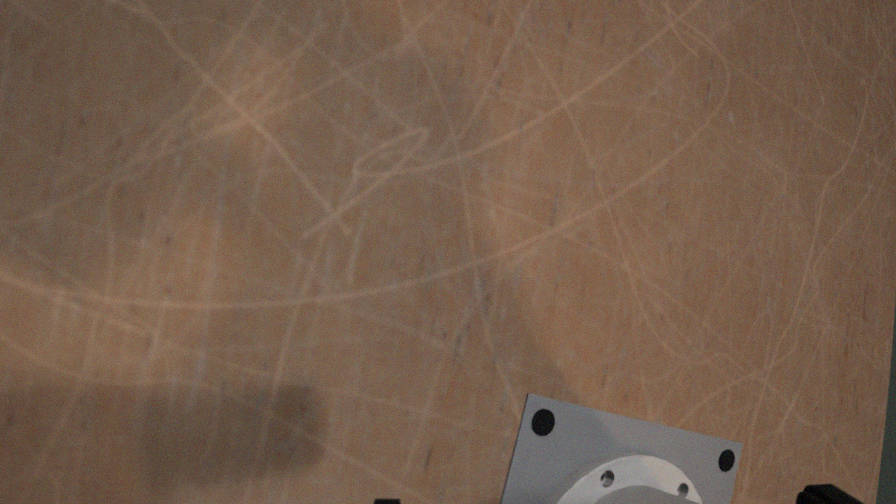

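Region (270, 150, 430, 290) of cam_low's 896x504 image, scaled by 3.150, with more detail than that image has; it fills the top 441 rows of this view, and the rest is white.

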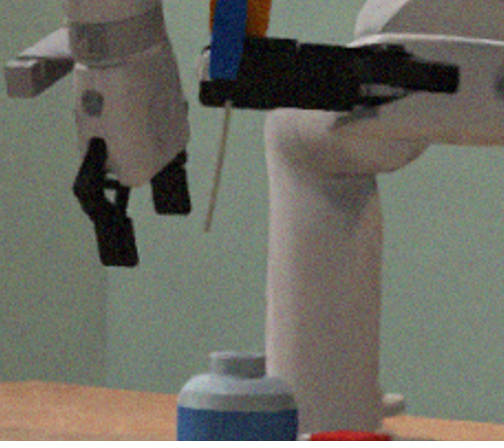

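Region (390, 200, 510, 300) of cam_high's 896x504 image, scaled by 4.200, with more detail than that image has.

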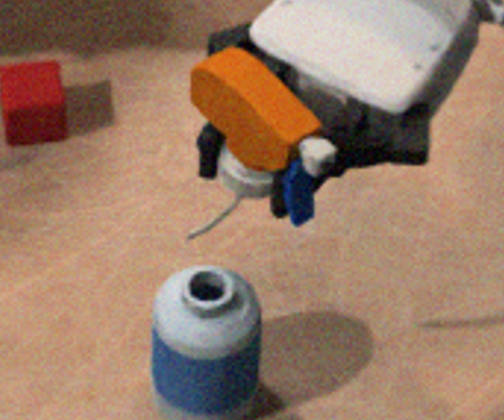

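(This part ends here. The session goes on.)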